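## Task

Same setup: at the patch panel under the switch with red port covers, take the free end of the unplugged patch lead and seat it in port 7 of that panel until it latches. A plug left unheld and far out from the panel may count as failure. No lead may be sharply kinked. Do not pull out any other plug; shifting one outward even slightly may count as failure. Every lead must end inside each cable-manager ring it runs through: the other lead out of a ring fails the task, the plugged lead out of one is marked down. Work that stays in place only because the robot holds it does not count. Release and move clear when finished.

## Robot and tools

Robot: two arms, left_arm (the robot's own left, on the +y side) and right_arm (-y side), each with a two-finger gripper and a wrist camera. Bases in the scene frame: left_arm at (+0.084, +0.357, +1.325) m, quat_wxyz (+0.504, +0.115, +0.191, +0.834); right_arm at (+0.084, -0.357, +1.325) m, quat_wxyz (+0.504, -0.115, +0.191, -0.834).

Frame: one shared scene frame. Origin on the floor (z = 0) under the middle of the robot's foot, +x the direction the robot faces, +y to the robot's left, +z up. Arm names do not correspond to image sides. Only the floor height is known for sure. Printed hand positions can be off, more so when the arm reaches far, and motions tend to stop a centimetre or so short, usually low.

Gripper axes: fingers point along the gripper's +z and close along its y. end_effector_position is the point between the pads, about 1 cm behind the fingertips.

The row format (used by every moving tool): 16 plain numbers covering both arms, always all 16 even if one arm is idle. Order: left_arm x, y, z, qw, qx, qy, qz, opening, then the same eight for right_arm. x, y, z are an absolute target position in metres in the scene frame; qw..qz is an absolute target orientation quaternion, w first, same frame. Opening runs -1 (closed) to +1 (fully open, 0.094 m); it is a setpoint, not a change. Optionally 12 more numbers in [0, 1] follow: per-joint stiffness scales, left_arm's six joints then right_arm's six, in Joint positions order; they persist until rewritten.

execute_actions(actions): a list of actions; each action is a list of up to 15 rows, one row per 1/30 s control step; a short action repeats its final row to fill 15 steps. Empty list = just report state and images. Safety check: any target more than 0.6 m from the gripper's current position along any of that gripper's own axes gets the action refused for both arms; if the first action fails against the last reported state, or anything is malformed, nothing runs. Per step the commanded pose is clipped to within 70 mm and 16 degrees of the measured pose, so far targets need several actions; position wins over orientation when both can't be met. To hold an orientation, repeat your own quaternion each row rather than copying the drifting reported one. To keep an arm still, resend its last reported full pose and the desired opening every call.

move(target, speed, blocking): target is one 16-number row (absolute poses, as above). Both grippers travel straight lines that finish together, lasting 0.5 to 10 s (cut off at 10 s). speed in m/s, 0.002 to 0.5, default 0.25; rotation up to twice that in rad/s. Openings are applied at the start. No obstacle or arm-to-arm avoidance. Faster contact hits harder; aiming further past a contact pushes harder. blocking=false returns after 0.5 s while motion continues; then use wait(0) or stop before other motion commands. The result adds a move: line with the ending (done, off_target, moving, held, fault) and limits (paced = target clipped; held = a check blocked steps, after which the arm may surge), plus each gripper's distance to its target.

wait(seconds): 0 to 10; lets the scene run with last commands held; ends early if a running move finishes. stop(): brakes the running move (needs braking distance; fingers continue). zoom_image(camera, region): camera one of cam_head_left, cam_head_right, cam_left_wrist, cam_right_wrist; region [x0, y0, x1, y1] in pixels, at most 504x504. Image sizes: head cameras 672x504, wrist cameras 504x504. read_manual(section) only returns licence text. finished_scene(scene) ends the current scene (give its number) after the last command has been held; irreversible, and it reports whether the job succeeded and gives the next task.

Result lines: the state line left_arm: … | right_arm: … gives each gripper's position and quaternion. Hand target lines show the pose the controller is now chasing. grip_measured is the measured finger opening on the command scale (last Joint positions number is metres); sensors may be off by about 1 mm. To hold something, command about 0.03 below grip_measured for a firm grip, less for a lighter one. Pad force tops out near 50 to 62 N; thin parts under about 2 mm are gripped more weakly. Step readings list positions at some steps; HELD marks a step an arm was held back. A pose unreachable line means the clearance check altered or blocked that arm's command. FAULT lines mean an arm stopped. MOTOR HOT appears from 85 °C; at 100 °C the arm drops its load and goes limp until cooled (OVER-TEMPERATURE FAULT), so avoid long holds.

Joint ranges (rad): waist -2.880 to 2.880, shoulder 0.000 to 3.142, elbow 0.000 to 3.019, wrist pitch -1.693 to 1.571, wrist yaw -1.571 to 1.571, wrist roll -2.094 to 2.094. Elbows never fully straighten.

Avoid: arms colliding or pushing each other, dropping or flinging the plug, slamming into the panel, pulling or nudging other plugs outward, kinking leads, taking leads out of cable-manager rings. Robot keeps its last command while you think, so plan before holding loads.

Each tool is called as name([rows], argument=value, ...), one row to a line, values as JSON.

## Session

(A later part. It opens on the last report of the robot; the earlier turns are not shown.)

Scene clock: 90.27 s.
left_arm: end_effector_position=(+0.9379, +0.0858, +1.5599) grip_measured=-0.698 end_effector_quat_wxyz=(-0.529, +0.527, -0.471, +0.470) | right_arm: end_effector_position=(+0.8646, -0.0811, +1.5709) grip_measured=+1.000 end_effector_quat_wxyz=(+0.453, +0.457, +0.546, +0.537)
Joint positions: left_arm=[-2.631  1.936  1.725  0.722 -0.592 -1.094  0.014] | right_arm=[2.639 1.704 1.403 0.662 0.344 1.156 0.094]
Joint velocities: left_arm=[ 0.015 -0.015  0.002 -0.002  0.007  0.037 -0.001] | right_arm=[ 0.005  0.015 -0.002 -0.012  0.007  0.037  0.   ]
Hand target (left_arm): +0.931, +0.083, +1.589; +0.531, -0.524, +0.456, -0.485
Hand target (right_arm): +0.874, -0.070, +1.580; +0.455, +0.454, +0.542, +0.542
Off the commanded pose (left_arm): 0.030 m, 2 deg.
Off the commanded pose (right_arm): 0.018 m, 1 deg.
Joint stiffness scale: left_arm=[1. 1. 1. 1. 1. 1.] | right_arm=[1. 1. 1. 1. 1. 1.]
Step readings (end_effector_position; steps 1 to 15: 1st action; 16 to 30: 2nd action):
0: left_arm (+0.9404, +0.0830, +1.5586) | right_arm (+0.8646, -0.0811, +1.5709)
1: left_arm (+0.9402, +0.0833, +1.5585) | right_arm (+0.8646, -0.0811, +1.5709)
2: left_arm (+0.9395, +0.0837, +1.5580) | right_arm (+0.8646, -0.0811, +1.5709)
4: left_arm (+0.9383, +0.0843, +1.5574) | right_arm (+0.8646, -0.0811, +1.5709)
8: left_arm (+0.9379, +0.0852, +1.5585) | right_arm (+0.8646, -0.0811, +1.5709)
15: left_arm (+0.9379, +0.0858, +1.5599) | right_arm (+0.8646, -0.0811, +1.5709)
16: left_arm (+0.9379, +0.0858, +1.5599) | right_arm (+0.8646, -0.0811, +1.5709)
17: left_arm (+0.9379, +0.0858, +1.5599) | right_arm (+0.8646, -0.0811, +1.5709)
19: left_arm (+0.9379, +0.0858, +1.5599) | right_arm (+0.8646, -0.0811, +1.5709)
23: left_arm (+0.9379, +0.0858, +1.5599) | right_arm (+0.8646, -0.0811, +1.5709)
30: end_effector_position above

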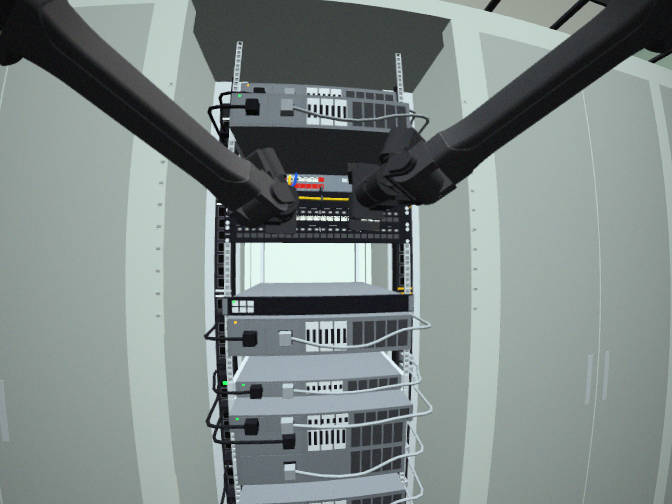

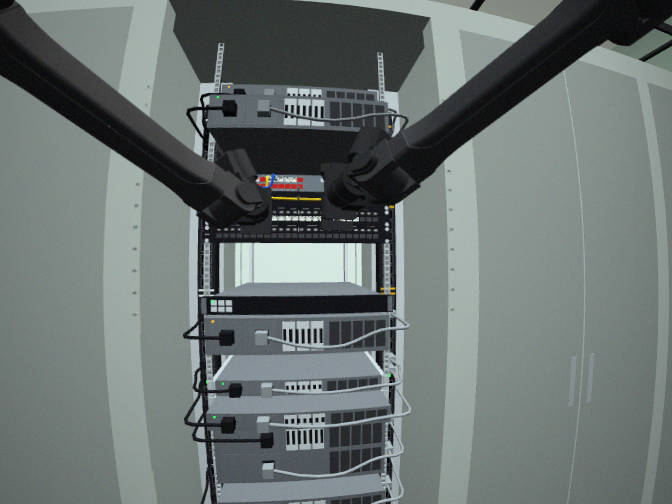

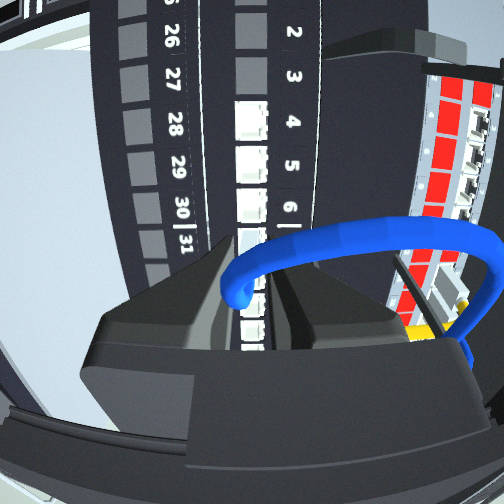

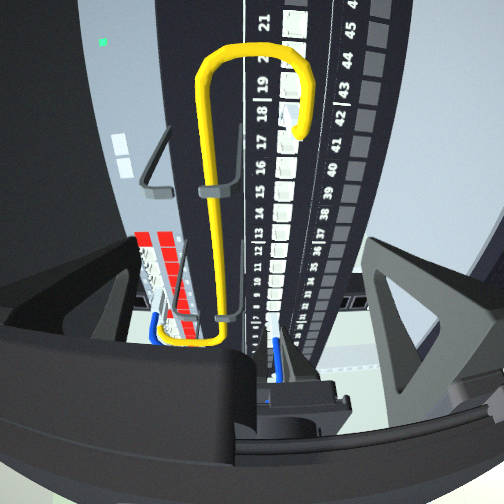

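execute_actions([
  [[0.936,0.086,1.584,0.532,-0.524,0.456,-0.485,-0.89,0.875,-0.07,1.58,0.4545,0.4545,0.5415,0.5415,1]],
  [[0.948,0.094,1.582,0.532,-0.524,0.456,-0.485,-0.89,0.875,-0.07,1.58,0.4545,0.4545,0.5415,0.5415,1]],
  [[0.956,0.099,1.581,0.532,-0.524,0.456,-0.485,-0.89,0.875,-0.07,1.58,0.4545,0.4545,0.5415,0.5415,1]],
  [[0.962,0.101,1.580,0.528,-0.52,0.461,-0.49,-0.89,0.875,-0.07,1.58,0.4545,0.4545,0.5415,0.5415,1]],
])

zoom_image(camera="cam_right_wrist", region=[220, 280, 330, 380])

Scene clock: 92.47 s.
left_arm: end_effector_position=(+0.9395, +0.0851, +1.5602) grip_measured=-0.868 end_effector_quat_wxyz=(-0.523, +0.524, -0.471, +0.479) | right_arm: end_effector_position=(+0.8646, -0.0811, +1.5709) grip_measured=+1.000 end_effector_quat_wxyz=(+0.453, +0.457, +0.546, +0.537)
Joint positions: left_arm=[-2.627  1.936  1.725  0.717 -0.57  -1.11   0.006] | right_arm=[2.639 1.704 1.403 0.662 0.344 1.156 0.094]
Joint velocities: left_arm=[ 0.005  0.005  0.012  0.002  0.022 -0.022 -0.   ] | right_arm=[-0.005 -0.005 -0.012  0.007  0.081  0.037  0.   ]
Hand target (left_arm): +0.958, +0.102, +1.580; +0.528, -0.519, +0.461, -0.489
Hand target (right_arm): +0.874, -0.070, +1.580; +0.455, +0.454, +0.542, +0.542
Off the commanded pose (left_arm): 0.034 m, 2 deg.
Off the commanded pose (right_arm): 0.018 m, 1 deg.
Joint stiffness scale: left_arm=[1. 1. 1. 1. 1. 1.] | right_arm=[1. 1. 1. 1. 1. 1.]
Step readings (end_effector_position; steps 1 to 15: 1st action; 16 to 30: 2nd action; 31 to 45: 3rd action; 46 to 60: 4th action):
0: left_arm (+0.9379, +0.0858, +1.5599) | right_arm (+0.8646, -0.0811, +1.5709)
1: left_arm (+0.9379, +0.0857, +1.5600) | right_arm (+0.8646, -0.0811, +1.5709)
2: left_arm (+0.9379, +0.0856, +1.5600) | right_arm (+0.8646, -0.0811, +1.5709)
4: left_arm (+0.9379, +0.0856, +1.5601) | right_arm (+0.8646, -0.0811, +1.5709)
8: left_arm (+0.9379, +0.0856, +1.5601) | right_arm (+0.8646, -0.0811, +1.5709)
15: left_arm (+0.9379, +0.0856, +1.5601) | right_arm (+0.8646, -0.0811, +1.5709)
16: left_arm (+0.9380, +0.0851, +1.5603) | right_arm (+0.8646, -0.0811, +1.5709)
17: left_arm (+0.9381, +0.0852, +1.5603) | right_arm (+0.8646, -0.0811, +1.5709)
19: left_arm (+0.9381, +0.0852, +1.5603) | right_arm (+0.8646, -0.0811, +1.5709)
23: left_arm (+0.9381, +0.0852, +1.5603) | right_arm (+0.8646, -0.0811, +1.5709)
30: left_arm (+0.9381, +0.0852, +1.5603) | right_arm (+0.8646, -0.0811, +1.5709)
31: left_arm (+0.9384, +0.0853, +1.5603) | right_arm (+0.8646, -0.0811, +1.5709)
32: left_arm (+0.9388, +0.0854, +1.5603) | right_arm (+0.8646, -0.0811, +1.5709)
34: left_arm (+0.9390, +0.0857, +1.5603) | right_arm (+0.8646, -0.0811, +1.5709)
38: left_arm (+0.9390, +0.0857, +1.5603) | right_arm (+0.8646, -0.0811, +1.5709)
45: left_arm (+0.9390, +0.0857, +1.5603) | right_arm (+0.8646, -0.0811, +1.5709)
46: left_arm (+0.9392, +0.0849, +1.5602) | right_arm (+0.8646, -0.0811, +1.5709)
47: left_arm (+0.9395, +0.0853, +1.5604) | right_arm (+0.8646, -0.0811, +1.5709)
49: left_arm (+0.9395, +0.0851, +1.5602) | right_arm (+0.8646, -0.0811, +1.5709)
53: left_arm (+0.9395, +0.0851, +1.5602) | right_arm (+0.8646, -0.0811, +1.5709)
60: end_effector_position above

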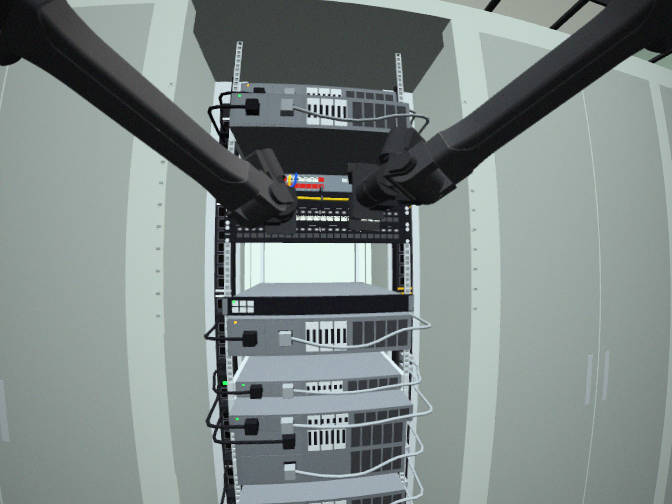

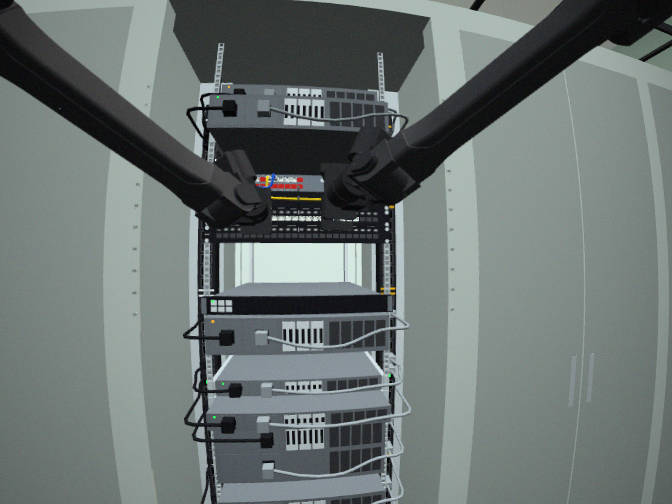

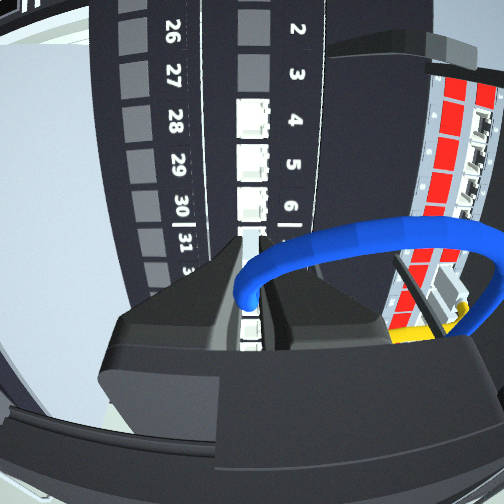

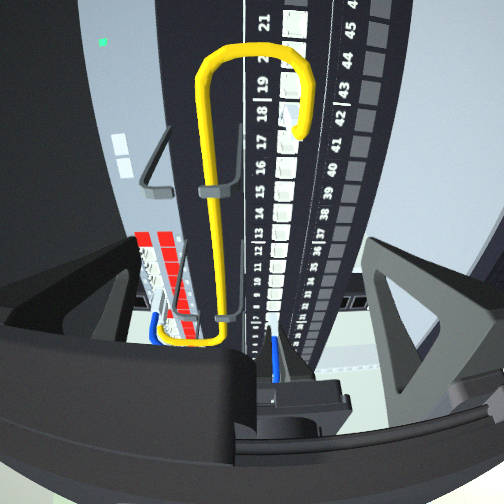

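Region (220, 280, 330, 380) of cam_right_wrist's 504x504 image, scaled by 4.582, with more detail than that image has; it fills the top 458 rows of this view, and the rest is white.

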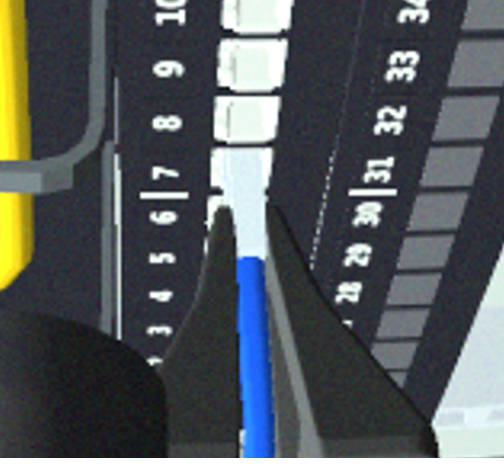

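execute_actions([
  [[0.970,0.100,1.580,0.528,-0.52,0.461,-0.49,-0.89,0.875,-0.07,1.58,0.4545,0.4545,0.5415,0.5415,1]],
  [[0.975,0.100,1.580,0.526,-0.518,0.463,-0.492,-0.89,0.875,-0.07,1.58,0.4545,0.4545,0.5415,0.5415,1]],
])

zoom_image(camera="cam_right_wrist", region=[200,260,350,400])

Scene clock: 93.97 s.
left_arm: end_effector_position=(+0.9399, +0.0849, +1.5601) grip_measured=-0.868 end_effector_quat_wxyz=(-0.519, +0.525, -0.474, +0.479) | right_arm: end_effector_position=(+0.8646, -0.0811, +1.5709) grip_measured=+1.000 end_effector_quat_wxyz=(+0.453, +0.457, +0.546, +0.537)
Joint positions: left_arm=[-2.627  1.932  1.725  0.701 -0.567 -1.118  0.006] | right_arm=[2.639 1.704 1.403 0.662 0.344 1.156 0.094]
Joint velocities: left_arm=[ 0.005 -0.024 -0.007  0.007  0.007 -0.022 -0.   ] | right_arm=[-0.005 -0.015 -0.007 -0.012  0.022 -0.051  0.   ]
Hand target (left_arm): +0.968, +0.103, +1.580; +0.526, -0.517, +0.463, -0.492
Hand target (right_arm): +0.874, -0.070, +1.580; +0.455, +0.454, +0.542, +0.542
Off the commanded pose (left_arm): 0.043 m, 2 deg.
Off the commanded pose (right_arm): 0.018 m, 1 deg.
Joint stiffness scale: left_arm=[1. 1. 1. 1. 1. 1.] | right_arm=[1. 1. 1. 1. 1. 1.]
Step readings (end_effector_position; steps 1 to 15: 1st action; 16 to 30: 2nd action):
0: left_arm (+0.9395, +0.0851, +1.5602) | right_arm (+0.8646, -0.0811, +1.5709)
1: left_arm (+0.9395, +0.0849, +1.5599) | right_arm (+0.8646, -0.0811, +1.5709)
2: left_arm (+0.9396, +0.0849, +1.5598) | right_arm (+0.8646, -0.0811, +1.5709)
4: left_arm (+0.9396, +0.0849, +1.5599) | right_arm (+0.8646, -0.0811, +1.5709)
8: left_arm (+0.9396, +0.0850, +1.5600) | right_arm (+0.8646, -0.0811, +1.5709)
15: left_arm (+0.9396, +0.0850, +1.5600) | right_arm (+0.8646, -0.0811, +1.5709)
16: left_arm (+0.9396, +0.0847, +1.5599) | right_arm (+0.8646, -0.0811, +1.5709)
17: left_arm (+0.9398, +0.0849, +1.5600) | right_arm (+0.8646, -0.0811, +1.5709)
19: left_arm (+0.9398, +0.0849, +1.5601) | right_arm (+0.8646, -0.0811, +1.5709)
23: left_arm (+0.9399, +0.0849, +1.5601) | right_arm (+0.8646, -0.0811, +1.5709)
30: end_effector_position above

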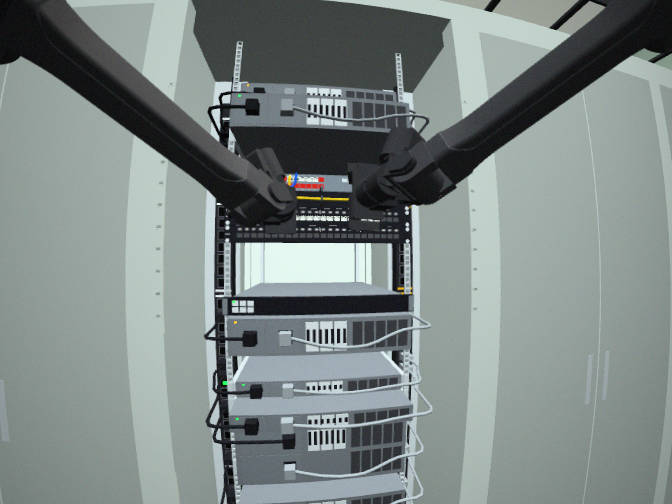

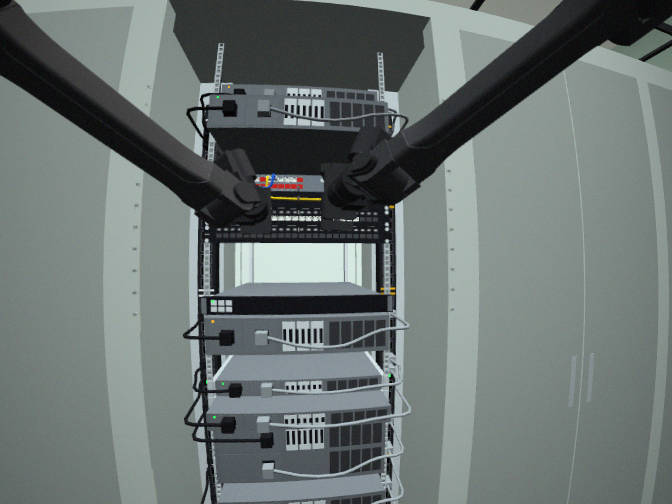

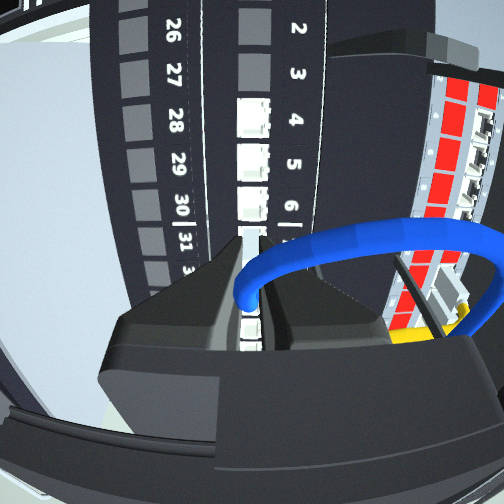

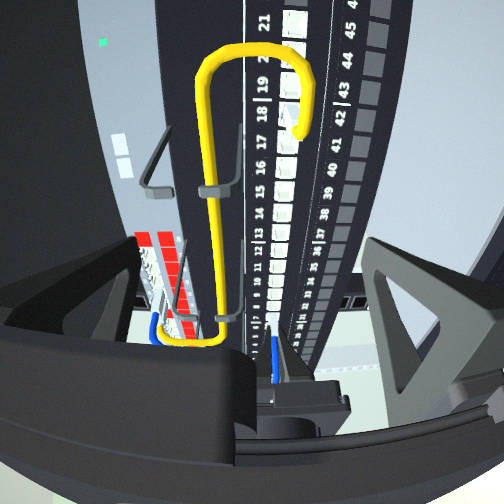

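Region (200, 260, 350, 400) of cam_right_wrist's 504x504 image, scaled by 3.360, with more detail than that image has; it fills the top 470 rows of this view, and the rest is white.

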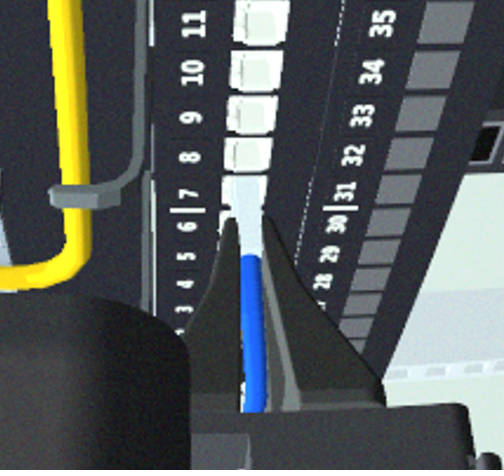

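execute_actions([
  [[0.985,0.098,1.580,0.526,-0.518,0.463,-0.492,-0.9,0.875,-0.07,1.58,0.4545,0.4545,0.5415,0.5415,1]],
  [[0.992,0.096,1.580,0.526,-0.518,0.463,-0.492,-0.9,0.875,-0.07,1.58,0.4545,0.4545,0.5415,0.5415,1]],
])

Scene clock: 95.07 s.
left_arm: end_effector_position=(+0.9402, +0.0850, +1.5595) grip_measured=-0.868 end_effector_quat_wxyz=(-0.518, +0.527, -0.476, +0.477) | right_arm: end_effector_position=(+0.8646, -0.0811, +1.5709) grip_measured=+1.000 end_effector_quat_wxyz=(+0.453, +0.457, +0.546, +0.537)
Joint positions: left_arm=[-2.627  1.931  1.727  0.691 -0.57  -1.122  0.006] | right_arm=[2.639 1.704 1.403 0.662 0.344 1.156 0.094]
Joint velocities: left_arm=[-0.015 -0.015  0.007  0.007  0.022  0.022  0.   ] | right_arm=[-0.005 -0.015 -0.002 -0.012 -0.022  0.051  0.   ]
Hand target (left_arm): +0.978, +0.102, +1.580; +0.526, -0.517, +0.463, -0.491
Hand target (right_arm): +0.874, -0.070, +1.580; +0.455, +0.454, +0.542, +0.542
Off the commanded pose (left_arm): 0.057 m, 3 deg.
Off the commanded pose (right_arm): 0.018 m, 1 deg.
Joint stiffness scale: left_arm=[1. 1. 1. 1. 1. 1.] | right_arm=[1. 1. 1. 1. 1. 1.]
Step readings (end_effector_position; steps 1 to 15: 1st action; 16 to 30: 2nd action):
0: left_arm (+0.9399, +0.0849, +1.5601) | right_arm (+0.8646, -0.0811, +1.5709)
1: left_arm (+0.9399, +0.0847, +1.5598) | right_arm (+0.8646, -0.0811, +1.5709)
2: left_arm (+0.9399, +0.0846, +1.5597) | right_arm (+0.8646, -0.0811, +1.5709)
4: left_arm (+0.9399, +0.0847, +1.5599) | right_arm (+0.8646, -0.0811, +1.5709)
8: left_arm (+0.9399, +0.0847, +1.5598) | right_arm (+0.8646, -0.0811, +1.5709)
15: left_arm (+0.9399, +0.0847, +1.5598) | right_arm (+0.8646, -0.0811, +1.5709)
16: left_arm (+0.9401, +0.0848, +1.5599) | right_arm (+0.8646, -0.0811, +1.5709)
17: left_arm (+0.9402, +0.0849, +1.5597) | right_arm (+0.8646, -0.0811, +1.5709)
19: left_arm (+0.9402, +0.0850, +1.5595) | right_arm (+0.8646, -0.0811, +1.5709)
23: left_arm (+0.9402, +0.0850, +1.5595) | right_arm (+0.8646, -0.0811, +1.5709)
30: end_effector_position above

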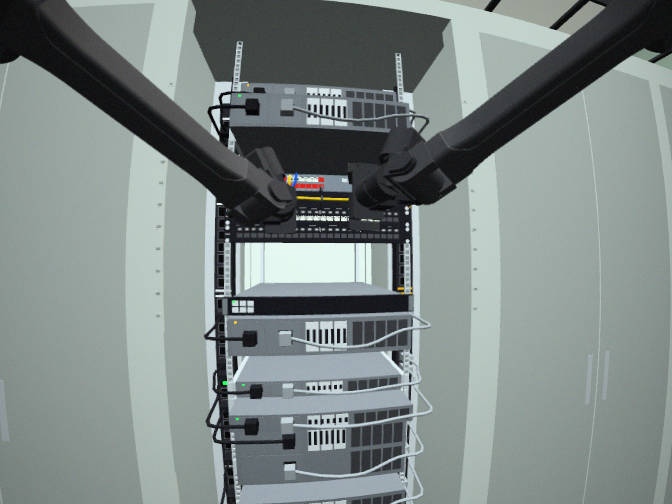

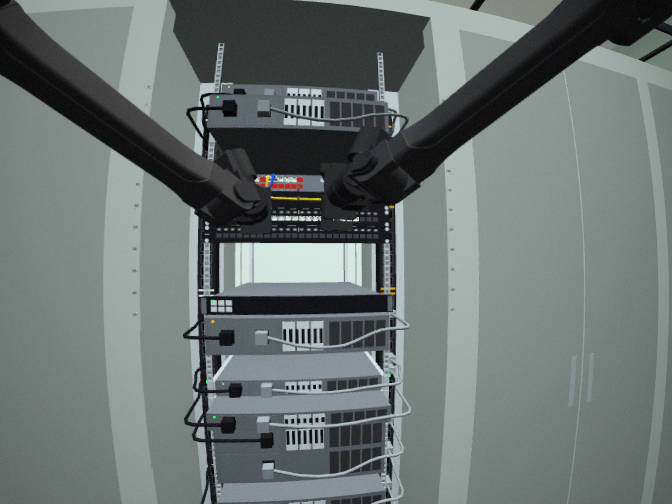

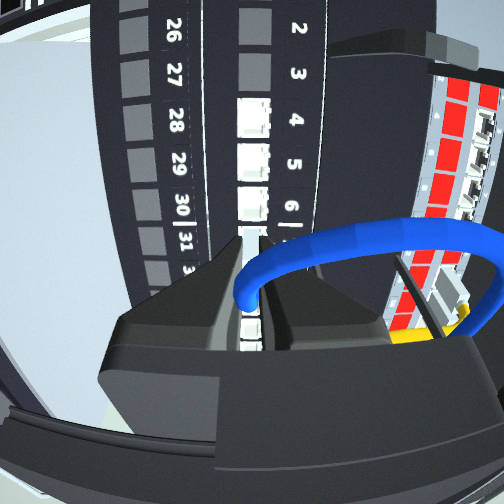

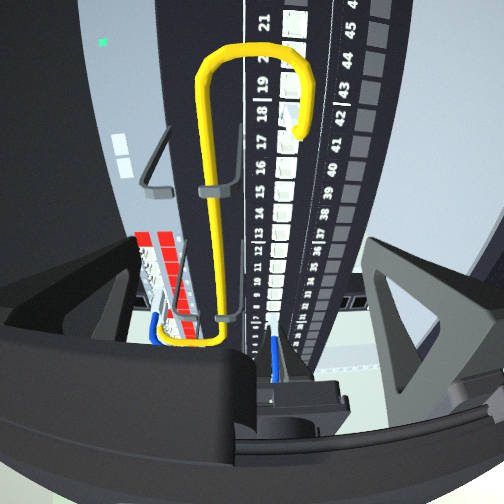

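execute_actions([
  [[0.995,0.094,1.582,0.526,-0.518,0.463,-0.492,-0.9,0.875,-0.07,1.58,0.4545,0.4545,0.5415,0.5415,1]],
  [[0.995,0.094,1.582,0.526,-0.518,0.463,-0.492,-0.9,0.875,-0.07,1.58,0.4545,0.4545,0.5415,0.5415,1]],
  [[0.995,0.094,1.582,0.526,-0.518,0.463,-0.492,-0.9,0.875,-0.07,1.58,0.4545,0.4545,0.5415,0.5415,1]],
])

Scene clock: 96.77 s.
left_arm: end_effector_position=(+0.9405, +0.0853, +1.5596) grip_measured=-0.868 end_effector_quat_wxyz=(-0.518, +0.528, -0.476, +0.476) | right_arm: end_effector_position=(+0.8646, -0.0811, +1.5709) grip_measured=+1.000 end_effector_quat_wxyz=(+0.453, +0.457, +0.546, +0.537)
Joint positions: left_arm=[-2.627  1.931  1.729  0.688 -0.573 -1.122  0.006] | right_arm=[2.639 1.704 1.403 0.662 0.344 1.156 0.094]
Joint velocities: left_arm=[-0.005 -0.005  0.012 -0.007  0.022 -0.051 -0.   ] | right_arm=[ 0.005 -0.005  0.007 -0.002 -0.022  0.051  0.   ]
Hand target (left_arm): +0.980, +0.101, +1.582; +0.526, -0.517, +0.462, -0.492
Hand target (right_arm): +0.874, -0.070, +1.580; +0.455, +0.454, +0.542, +0.542
Off the commanded pose (left_arm): 0.060 m, 3 deg.
Off the commanded pose (right_arm): 0.018 m, 1 deg.
Joint stiffness scale: left_arm=[1. 1. 1. 1. 1. 1.] | right_arm=[1. 1. 1. 1. 1. 1.]
Step readings (end_effector_position; steps 1 to 15: 1st action; 16 to 30: 2nd action; 31 to 45: 3rd action):
0: left_arm (+0.9402, +0.0850, +1.5595) | right_arm (+0.8646, -0.0811, +1.5709)
1: left_arm (+0.9403, +0.0851, +1.5598) | right_arm (+0.8646, -0.0811, +1.5709)
2: left_arm (+0.9404, +0.0853, +1.5596) | right_arm (+0.8646, -0.0811, +1.5709)
4: left_arm (+0.9405, +0.0853, +1.5596) | right_arm (+0.8646, -0.0811, +1.5709)
8: left_arm (+0.9405, +0.0853, +1.5596) | right_arm (+0.8646, -0.0811, +1.5709)
15: left_arm (+0.9405, +0.0853, +1.5596) | right_arm (+0.8646, -0.0811, +1.5709)
16: left_arm (+0.9405, +0.0853, +1.5596) | right_arm (+0.8646, -0.0811, +1.5709)
17: left_arm (+0.9405, +0.0853, +1.5596) | right_arm (+0.8646, -0.0811, +1.5709)
19: left_arm (+0.9405, +0.0853, +1.5596) | right_arm (+0.8646, -0.0811, +1.5709)
23: left_arm (+0.9405, +0.0853, +1.5596) | right_arm (+0.8646, -0.0811, +1.5709)
30: left_arm (+0.9405, +0.0853, +1.5596) | right_arm (+0.8646, -0.0811, +1.5709)
31: left_arm (+0.9405, +0.0853, +1.5596) | right_arm (+0.8646, -0.0811, +1.5709)
32: left_arm (+0.9405, +0.0853, +1.5596) | right_arm (+0.8646, -0.0811, +1.5709)
34: left_arm (+0.9405, +0.0853, +1.5596) | right_arm (+0.8646, -0.0811, +1.5709)
38: left_arm (+0.9405, +0.0853, +1.5596) | right_arm (+0.8646, -0.0811, +1.5709)
45: end_effector_position above

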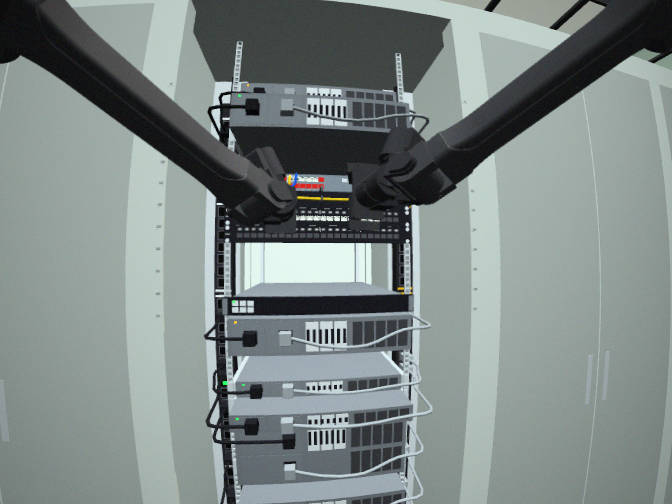

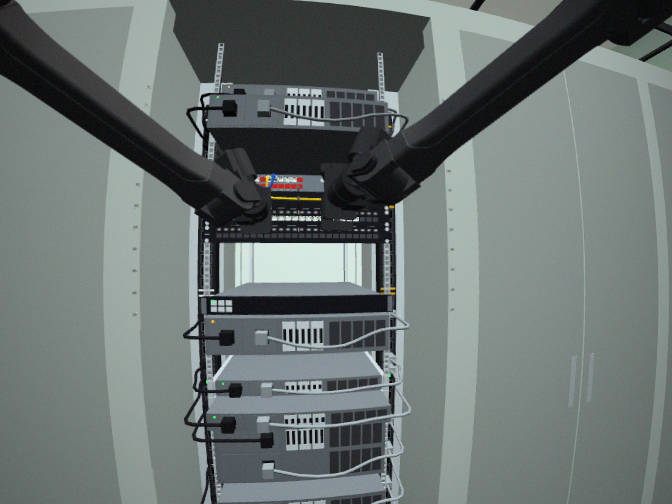

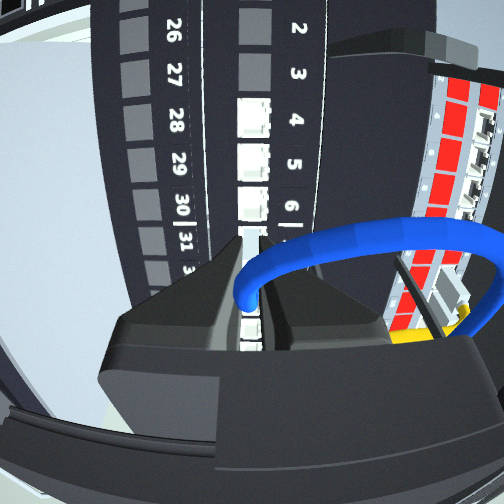

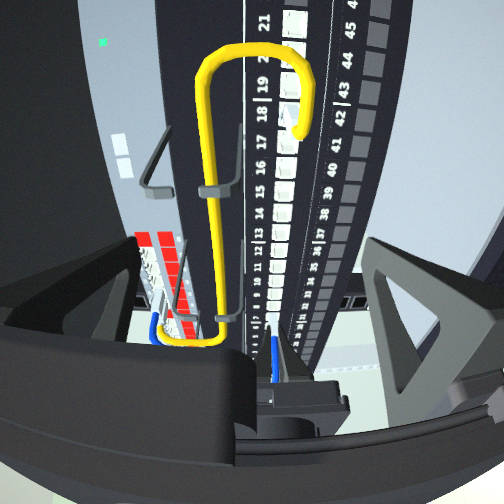

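Reach limit approx. Relieve, then pull test.

execute_actions([
  [[0.95,0.092,1.580,0.523,-0.524,0.471,-0.479,-0.9,0.875,-0.07,1.58,0.4545,0.4545,0.5415,0.5415,1]],
  [[0.935,0.088,1.582,0.523,-0.524,0.471,-0.479,-0.9,0.875,-0.07,1.58,0.4545,0.4545,0.5415,0.5415,1]],
  [[0.925,0.086,1.584,0.523,-0.524,0.471,-0.479,-0.9,0.875,-0.07,1.58,0.4545,0.4545,0.5415,0.5415,1]],
])

Scene clock: 98.43 s.
left_arm: end_effector_position=(+0.9379, +0.0852, +1.5598) grip_measured=-0.868 end_effector_quat_wxyz=(-0.519, +0.526, -0.480, +0.472) | right_arm: end_effector_position=(+0.8646, -0.0811, +1.5709) grip_measured=+1.000 end_effector_quat_wxyz=(+0.453, +0.457, +0.546, +0.537)
Joint positions: left_arm=[-2.629  1.924  1.719  0.687 -0.576 -1.112  0.006] | right_arm=[2.639 1.704 1.403 0.662 0.344 1.156 0.094]
Joint velocities: left_arm=[-0.005 -0.015  0.007 -0.007 -0.037  0.066  0.001] | right_arm=[ 0.005  0.005  0.002  0.012 -0.066  0.037  0.   ]
Hand target (left_arm): +0.926, +0.086, +1.583; +0.523, -0.524, +0.471, -0.479
Hand target (right_arm): +0.874, -0.070, +1.580; +0.455, +0.454, +0.542, +0.542
Off the commanded pose (left_arm): 0.027 m, 1 deg.
Off the commanded pose (right_arm): 0.018 m, 1 deg.
Joint stiffness scale: left_arm=[1. 1. 1. 1. 1. 1.] | right_arm=[1. 1. 1. 1. 1. 1.]
Step readings (end_effector_position; steps 1 to 15: 1st action; 16 to 30: 2nd action; 31 to 45: 3rd action):
0: left_arm (+0.9405, +0.0853, +1.5596) | right_arm (+0.8646, -0.0811, +1.5709)
1: left_arm (+0.9396, +0.0861, +1.5605) | right_arm (+0.8646, -0.0811, +1.5709)
2: left_arm (+0.9393, +0.0856, +1.5603) | right_arm (+0.8646, -0.0811, +1.5709)
4: left_arm (+0.9393, +0.0856, +1.5603) | right_arm (+0.8646, -0.0811, +1.5709)
8: left_arm (+0.9393, +0.0856, +1.5603) | right_arm (+0.8646, -0.0811, +1.5709)
15: left_arm (+0.9393, +0.0856, +1.5603) | right_arm (+0.8646, -0.0811, +1.5709)
16: left_arm (+0.9388, +0.0858, +1.5594) | right_arm (+0.8646, -0.0811, +1.5709)
17: left_arm (+0.9385, +0.0858, +1.5600) | right_arm (+0.8646, -0.0811, +1.5709)
19: left_arm (+0.9386, +0.0858, +1.5603) | right_arm (+0.8646, -0.0811, +1.5709)
23: left_arm (+0.9386, +0.0858, +1.5603) | right_arm (+0.8646, -0.0811, +1.5709)
30: left_arm (+0.9386, +0.0858, +1.5603) | right_arm (+0.8646, -0.0811, +1.5709)
31: left_arm (+0.9380, +0.0856, +1.5592) | right_arm (+0.8646, -0.0811, +1.5709)
32: left_arm (+0.9379, +0.0853, +1.5598) | right_arm (+0.8646, -0.0811, +1.5709)
34: left_arm (+0.9379, +0.0852, +1.5598) | right_arm (+0.8646, -0.0811, +1.5709)
38: left_arm (+0.9379, +0.0852, +1.5598) | right_arm (+0.8646, -0.0811, +1.5709)
45: end_effector_position above

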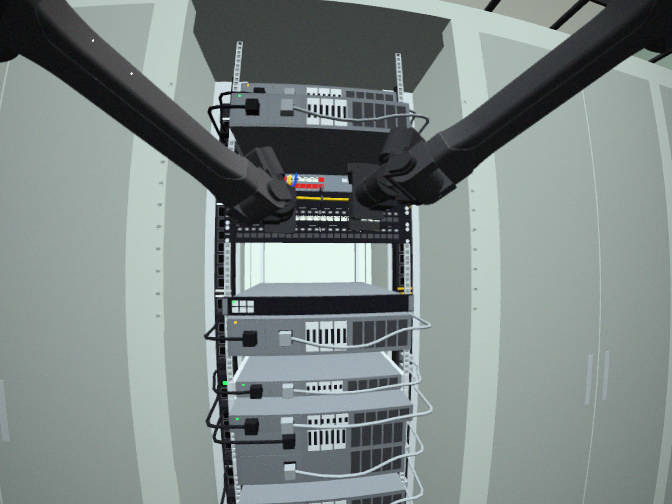

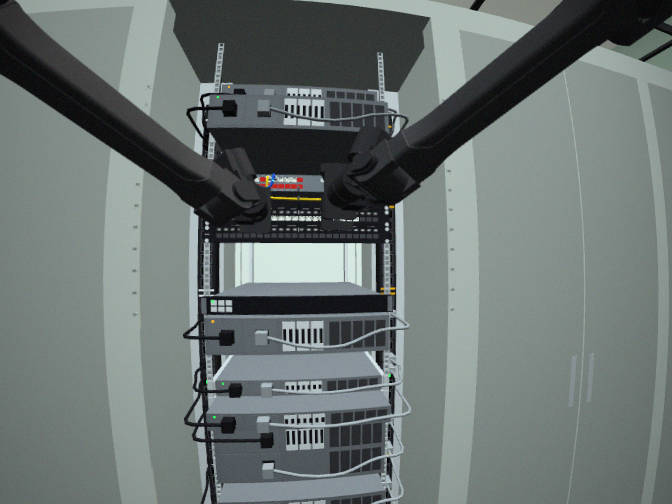

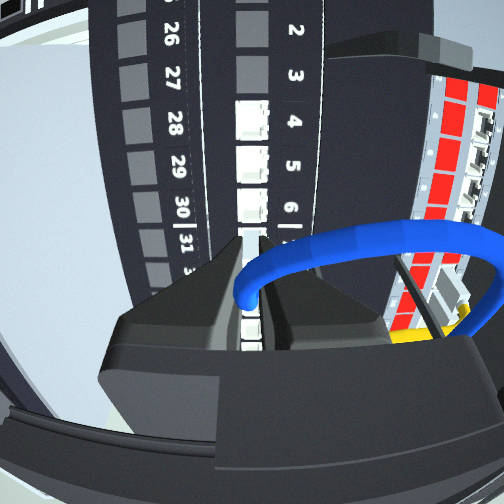

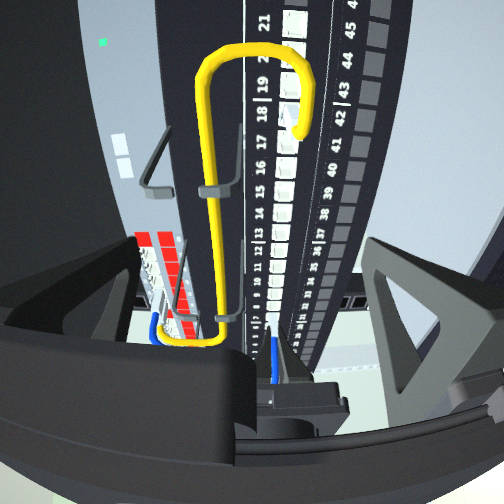

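execute_actions([
  [[0.917,0.085,1.585,0.523,-0.524,0.471,-0.479,-0.9,0.875,-0.07,1.58,0.4545,0.4545,0.5415,0.5415,1]],
  [[0.909,0.084,1.586,0.523,-0.524,0.471,-0.479,-0.9,0.875,-0.07,1.58,0.4545,0.4545,0.5415,0.5415,1]],
])

zoom_image(camera="cam_right_wrist", region=[200,260,350,400])

Scene clock: 99.63 s.
left_arm: end_effector_position=(+0.9142, +0.0840, +1.5521) grip_measured=-0.868 end_effector_quat_wxyz=(-0.516, +0.528, -0.493, +0.460) | right_arm: end_effector_position=(+0.8646, -0.0811, +1.5709) grip_measured=+1.000 end_effector_quat_wxyz=(+0.453, +0.457, +0.546, +0.537)
Joint positions: left_arm=[-2.646  1.881  1.628  0.707 -0.602 -1.098  0.006] | right_arm=[2.639 1.704 1.403 0.662 0.344 1.156 0.094]
Joint velocities: left_arm=[-0.015  0.005 -0.012 -0.002  0.037 -0.037 -0.   ] | right_arm=[-0.015  0.005 -0.022 -0.002 -0.066 -0.022  0.   ]
Hand target (left_arm): +0.909, +0.084, +1.586; +0.523, -0.525, +0.471, -0.479
Hand target (right_arm): +0.874, -0.070, +1.580; +0.455, +0.454, +0.542, +0.542
Off the commanded pose (left_arm): 0.034 m, 3 deg.
Off the commanded pose (right_arm): 0.018 m, 1 deg.
Joint stiffness scale: left_arm=[1. 1. 1. 1. 1. 1.] | right_arm=[1. 1. 1. 1. 1. 1.]
Step readings (end_effector_position; steps 1 to 15: 1st action; 16 to 30: 2nd action):
0: left_arm (+0.9379, +0.0852, +1.5598) | right_arm (+0.8646, -0.0811, +1.5709)
1: left_arm (+0.9375, +0.0852, +1.5594) | right_arm (+0.8646, -0.0811, +1.5709)
2: left_arm (+0.9373, +0.0849, +1.5596) | right_arm (+0.8646, -0.0811, +1.5709)
4: left_arm (+0.9373, +0.0848, +1.5595) | right_arm (+0.8646, -0.0811, +1.5709)
8: left_arm (+0.9373, +0.0848, +1.5595) | right_arm (+0.8646, -0.0811, +1.5709)
15: left_arm (+0.9373, +0.0848, +1.5595) | right_arm (+0.8646, -0.0811, +1.5709)
16: left_arm (+0.9369, +0.0848, +1.5591) | right_arm (+0.8646, -0.0811, +1.5709)
17: left_arm (+0.9365, +0.0850, +1.5595) | right_arm (+0.8646, -0.0811, +1.5709)
19: left_arm (+0.9353, +0.0856, +1.5593) | right_arm (+0.8646, -0.0811, +1.5709)
23: left_arm (+0.9207, +0.0870, +1.5563) | right_arm (+0.8646, -0.0811, +1.5709)
30: end_effector_position above

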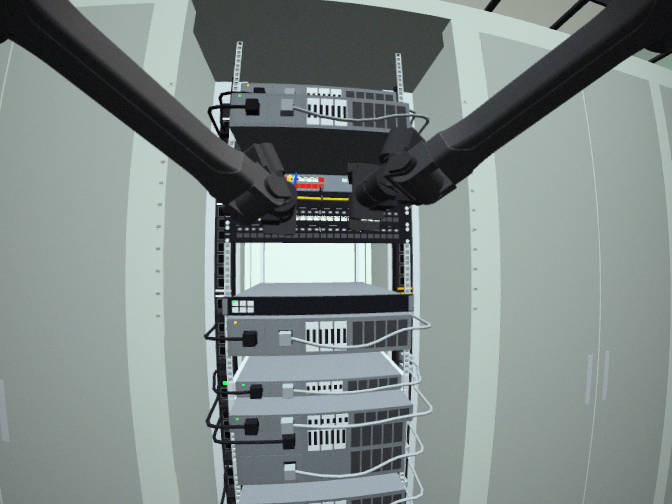

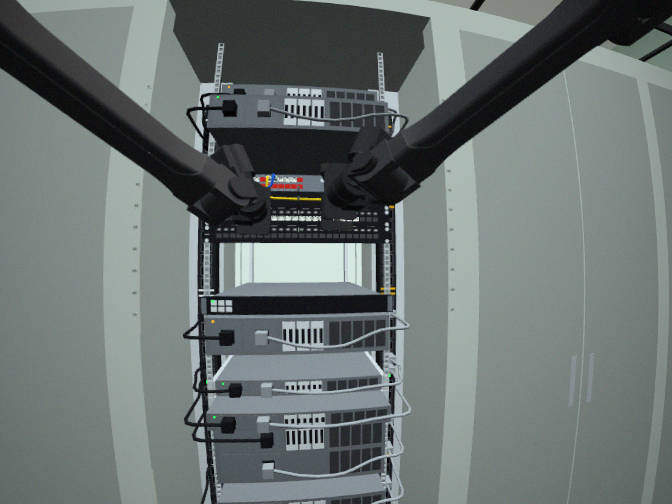

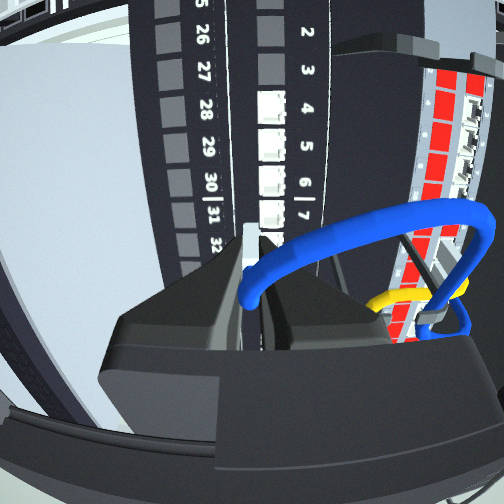

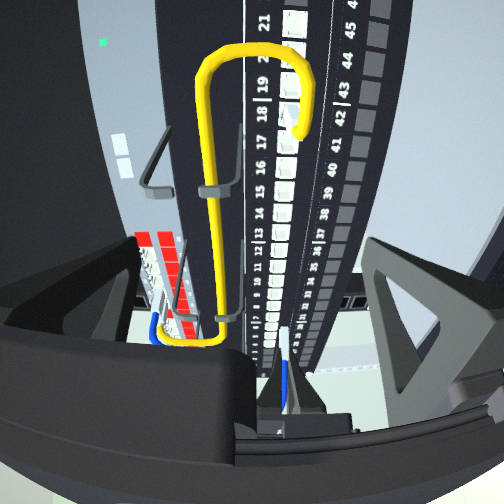

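Region (200, 260, 350, 400) of cam_right_wrist's 504x504 image, scaled by 3.360, with more detail than that image has; it fills the top 470 rows of this view, and the rest is white.

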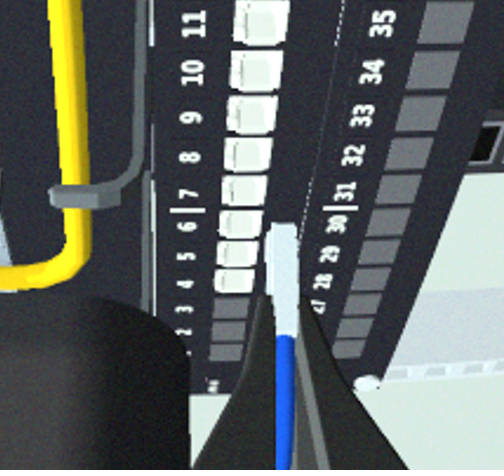

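execute_actions([
  [[0.918,0.088,1.592,0.526,-0.52,0.466,-0.484,-0.9,0.875,-0.07,1.58,0.4545,0.4545,0.5415,0.5415,1]],
  [[0.922,0.088,1.592,0.526,-0.52,0.466,-0.484,-0.9,0.875,-0.07,1.58,0.4545,0.4545,0.5415,0.5415,1]],
])

Scene clock: 100.93 s.
left_arm: end_effector_position=(+0.9144, +0.0817, +1.5532) grip_measured=-0.868 end_effector_quat_wxyz=(-0.515, +0.522, -0.496, +0.465) | right_arm: end_effector_position=(+0.8646, -0.0811, +1.5709) grip_measured=+1.000 end_effector_quat_wxyz=(+0.453, +0.457, +0.546, +0.537)
Joint positions: left_arm=[-2.646  1.881  1.628  0.707 -0.587 -1.097  0.006] | right_arm=[2.639 1.704 1.403 0.662 0.344 1.156 0.094]
Joint velocities: left_arm=[-0.005 -0.005  0.017 -0.007 -0.081 -0.081 -0.   ] | right_arm=[-0.005  0.015 -0.002 -0.002  0.037 -0.051  0.   ]
Hand target (left_arm): +0.920, +0.089, +1.592; +0.526, -0.521, +0.466, -0.484
Hand target (right_arm): +0.874, -0.070, +1.580; +0.455, +0.454, +0.542, +0.542
Off the commanded pose (left_arm): 0.040 m, 4 deg.
Off the commanded pose (right_arm): 0.018 m, 1 deg.
Joint stiffness scale: left_arm=[1. 1. 1. 1. 1. 1.] | right_arm=[1. 1. 1. 1. 1. 1.]
Step readings (end_effector_position; steps 1 to 15: 1st action; 16 to 30: 2nd action):
0: left_arm (+0.9142, +0.0840, +1.5521) | right_arm (+0.8646, -0.0811, +1.5709)
1: left_arm (+0.9143, +0.0832, +1.5525) | right_arm (+0.8646, -0.0811, +1.5709)
2: left_arm (+0.9143, +0.0825, +1.5528) | right_arm (+0.8646, -0.0811, +1.5709)
4: left_arm (+0.9144, +0.0822, +1.5530) | right_arm (+0.8646, -0.0811, +1.5709)
8: left_arm (+0.9144, +0.0821, +1.5530) | right_arm (+0.8646, -0.0811, +1.5709)
15: left_arm (+0.9144, +0.0821, +1.5530) | right_arm (+0.8646, -0.0811, +1.5709)
16: left_arm (+0.9144, +0.0819, +1.5531) | right_arm (+0.8646, -0.0811, +1.5709)
17: left_arm (+0.9144, +0.0818, +1.5532) | right_arm (+0.8646, -0.0811, +1.5709)
19: left_arm (+0.9144, +0.0817, +1.5532) | right_arm (+0.8646, -0.0811, +1.5709)
23: left_arm (+0.9144, +0.0817, +1.5532) | right_arm (+0.8646, -0.0811, +1.5709)
30: end_effector_position above

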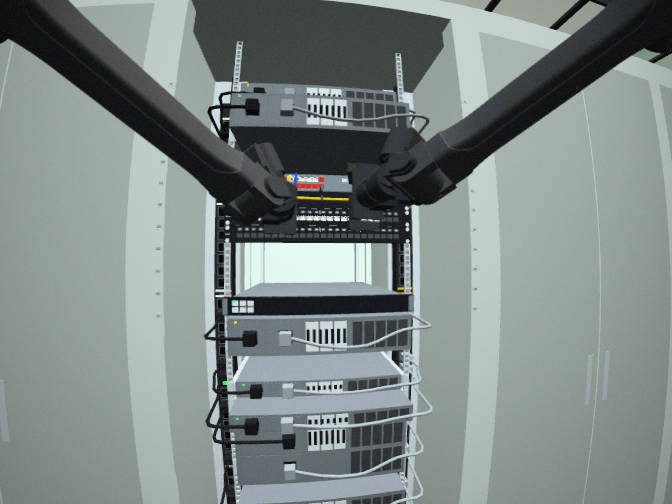

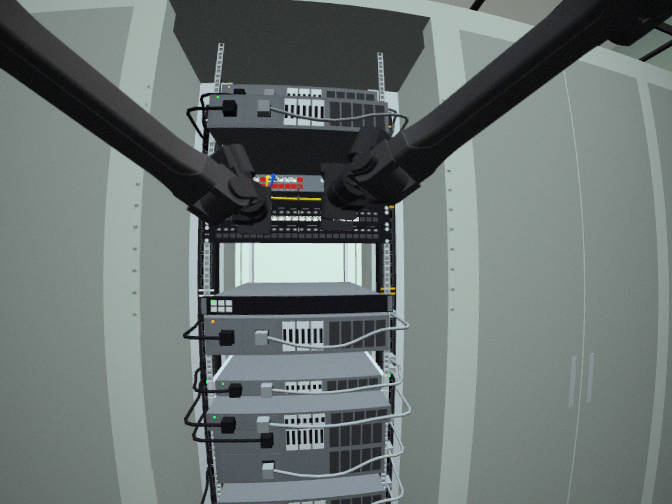

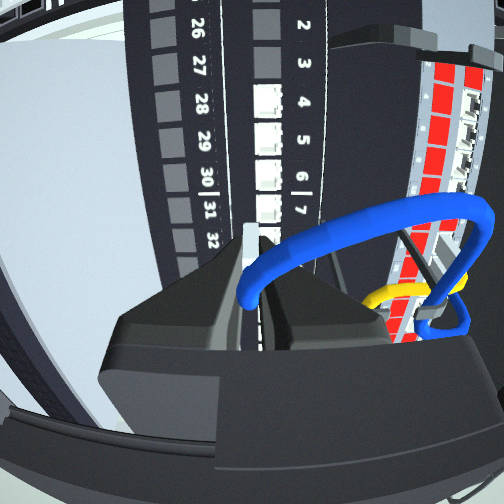

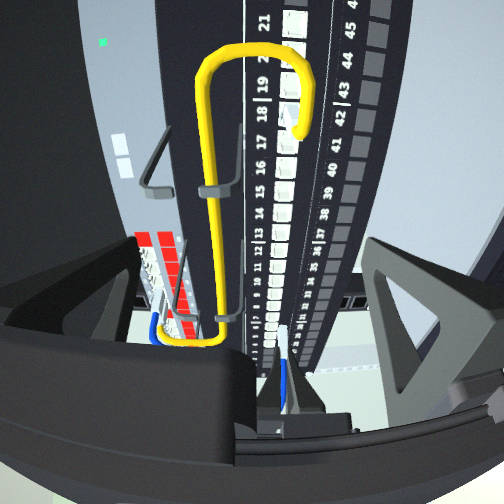

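execute_actions([
  [[0.926,0.093,1.598,0.526,-0.52,0.466,-0.484,-0.9,0.875,-0.07,1.58,0.4545,0.4545,0.5415,0.5415,1]],
  [[0.930,0.097,1.600,0.526,-0.52,0.466,-0.484,-0.9,0.875,-0.07,1.58,0.4545,0.4545,0.5415,0.5415,1]],
])

Scene clock: 102.17 s.
left_arm: end_effector_position=(+0.9145, +0.0801, +1.5540) grip_measured=-0.868 end_effector_quat_wxyz=(-0.514, +0.519, -0.497, +0.469) | right_arm: end_effector_position=(+0.8646, -0.0811, +1.5709) grip_measured=+1.000 end_effector_quat_wxyz=(+0.453, +0.457, +0.546, +0.537)
Joint positions: left_arm=[-2.646  1.881  1.628  0.707 -0.577 -1.097  0.006] | right_arm=[2.639 1.704 1.403 0.662 0.344 1.156 0.094]
Joint velocities: left_arm=[-0.015 -0.015 -0.012 -0.007 -0.037 -0.037  0.   ] | right_arm=[ 0.005 -0.005 -0.012  0.007 -0.007  0.022  0.   ]
Hand target (left_arm): +0.926, +0.098, +1.600; +0.526, -0.521, +0.466, -0.484
Hand target (right_arm): +0.874, -0.070, +1.580; +0.455, +0.454, +0.542, +0.542
Off the commanded pose (left_arm): 0.051 m, 4 deg.
Off the commanded pose (right_arm): 0.018 m, 1 deg.
Joint stiffness scale: left_arm=[1. 1. 1. 1. 1. 1.] | right_arm=[1. 1. 1. 1. 1. 1.]
Step readings (end_effector_position; steps 1 to 15: 1st action; 16 to 30: 2nd action):
0: left_arm (+0.9144, +0.0817, +1.5532) | right_arm (+0.8646, -0.0811, +1.5709)
1: left_arm (+0.9144, +0.0814, +1.5534) | right_arm (+0.8646, -0.0811, +1.5709)
2: left_arm (+0.9145, +0.0811, +1.5535) | right_arm (+0.8646, -0.0811, +1.5709)
4: left_arm (+0.9145, +0.0810, +1.5536) | right_arm (+0.8646, -0.0811, +1.5709)
8: left_arm (+0.9145, +0.0809, +1.5536) | right_arm (+0.8646, -0.0811, +1.5709)
15: left_arm (+0.9145, +0.0809, +1.5536) | right_arm (+0.8646, -0.0811, +1.5709)
16: left_arm (+0.9145, +0.0806, +1.5538) | right_arm (+0.8646, -0.0811, +1.5709)
17: left_arm (+0.9145, +0.0803, +1.5539) | right_arm (+0.8646, -0.0811, +1.5709)
19: left_arm (+0.9145, +0.0801, +1.5540) | right_arm (+0.8646, -0.0811, +1.5709)
23: left_arm (+0.9145, +0.0801, +1.5540) | right_arm (+0.8646, -0.0811, +1.5709)
30: end_effector_position above

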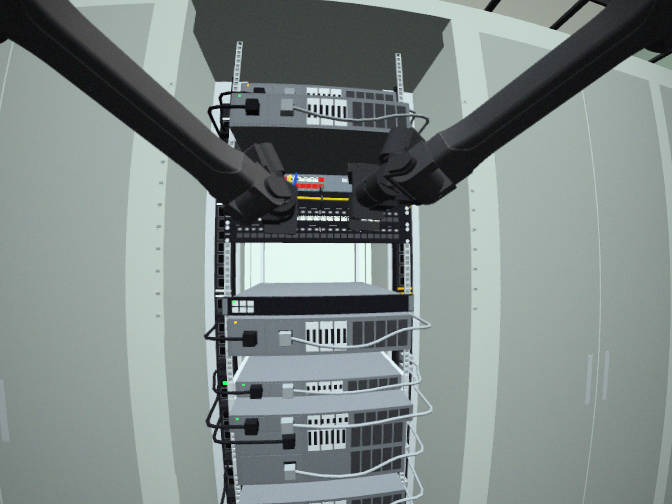

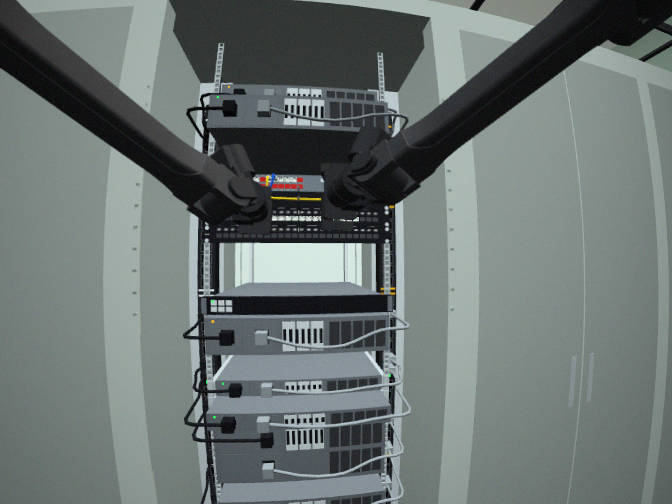

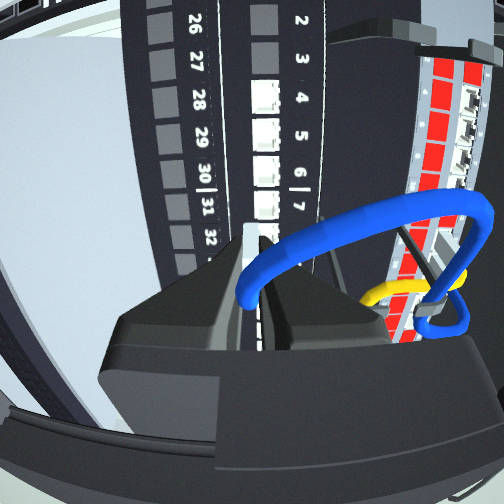

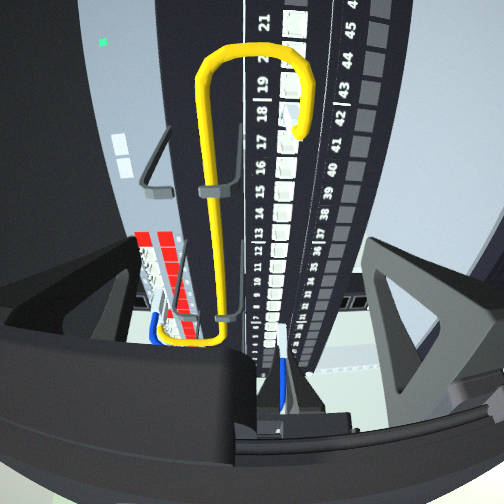

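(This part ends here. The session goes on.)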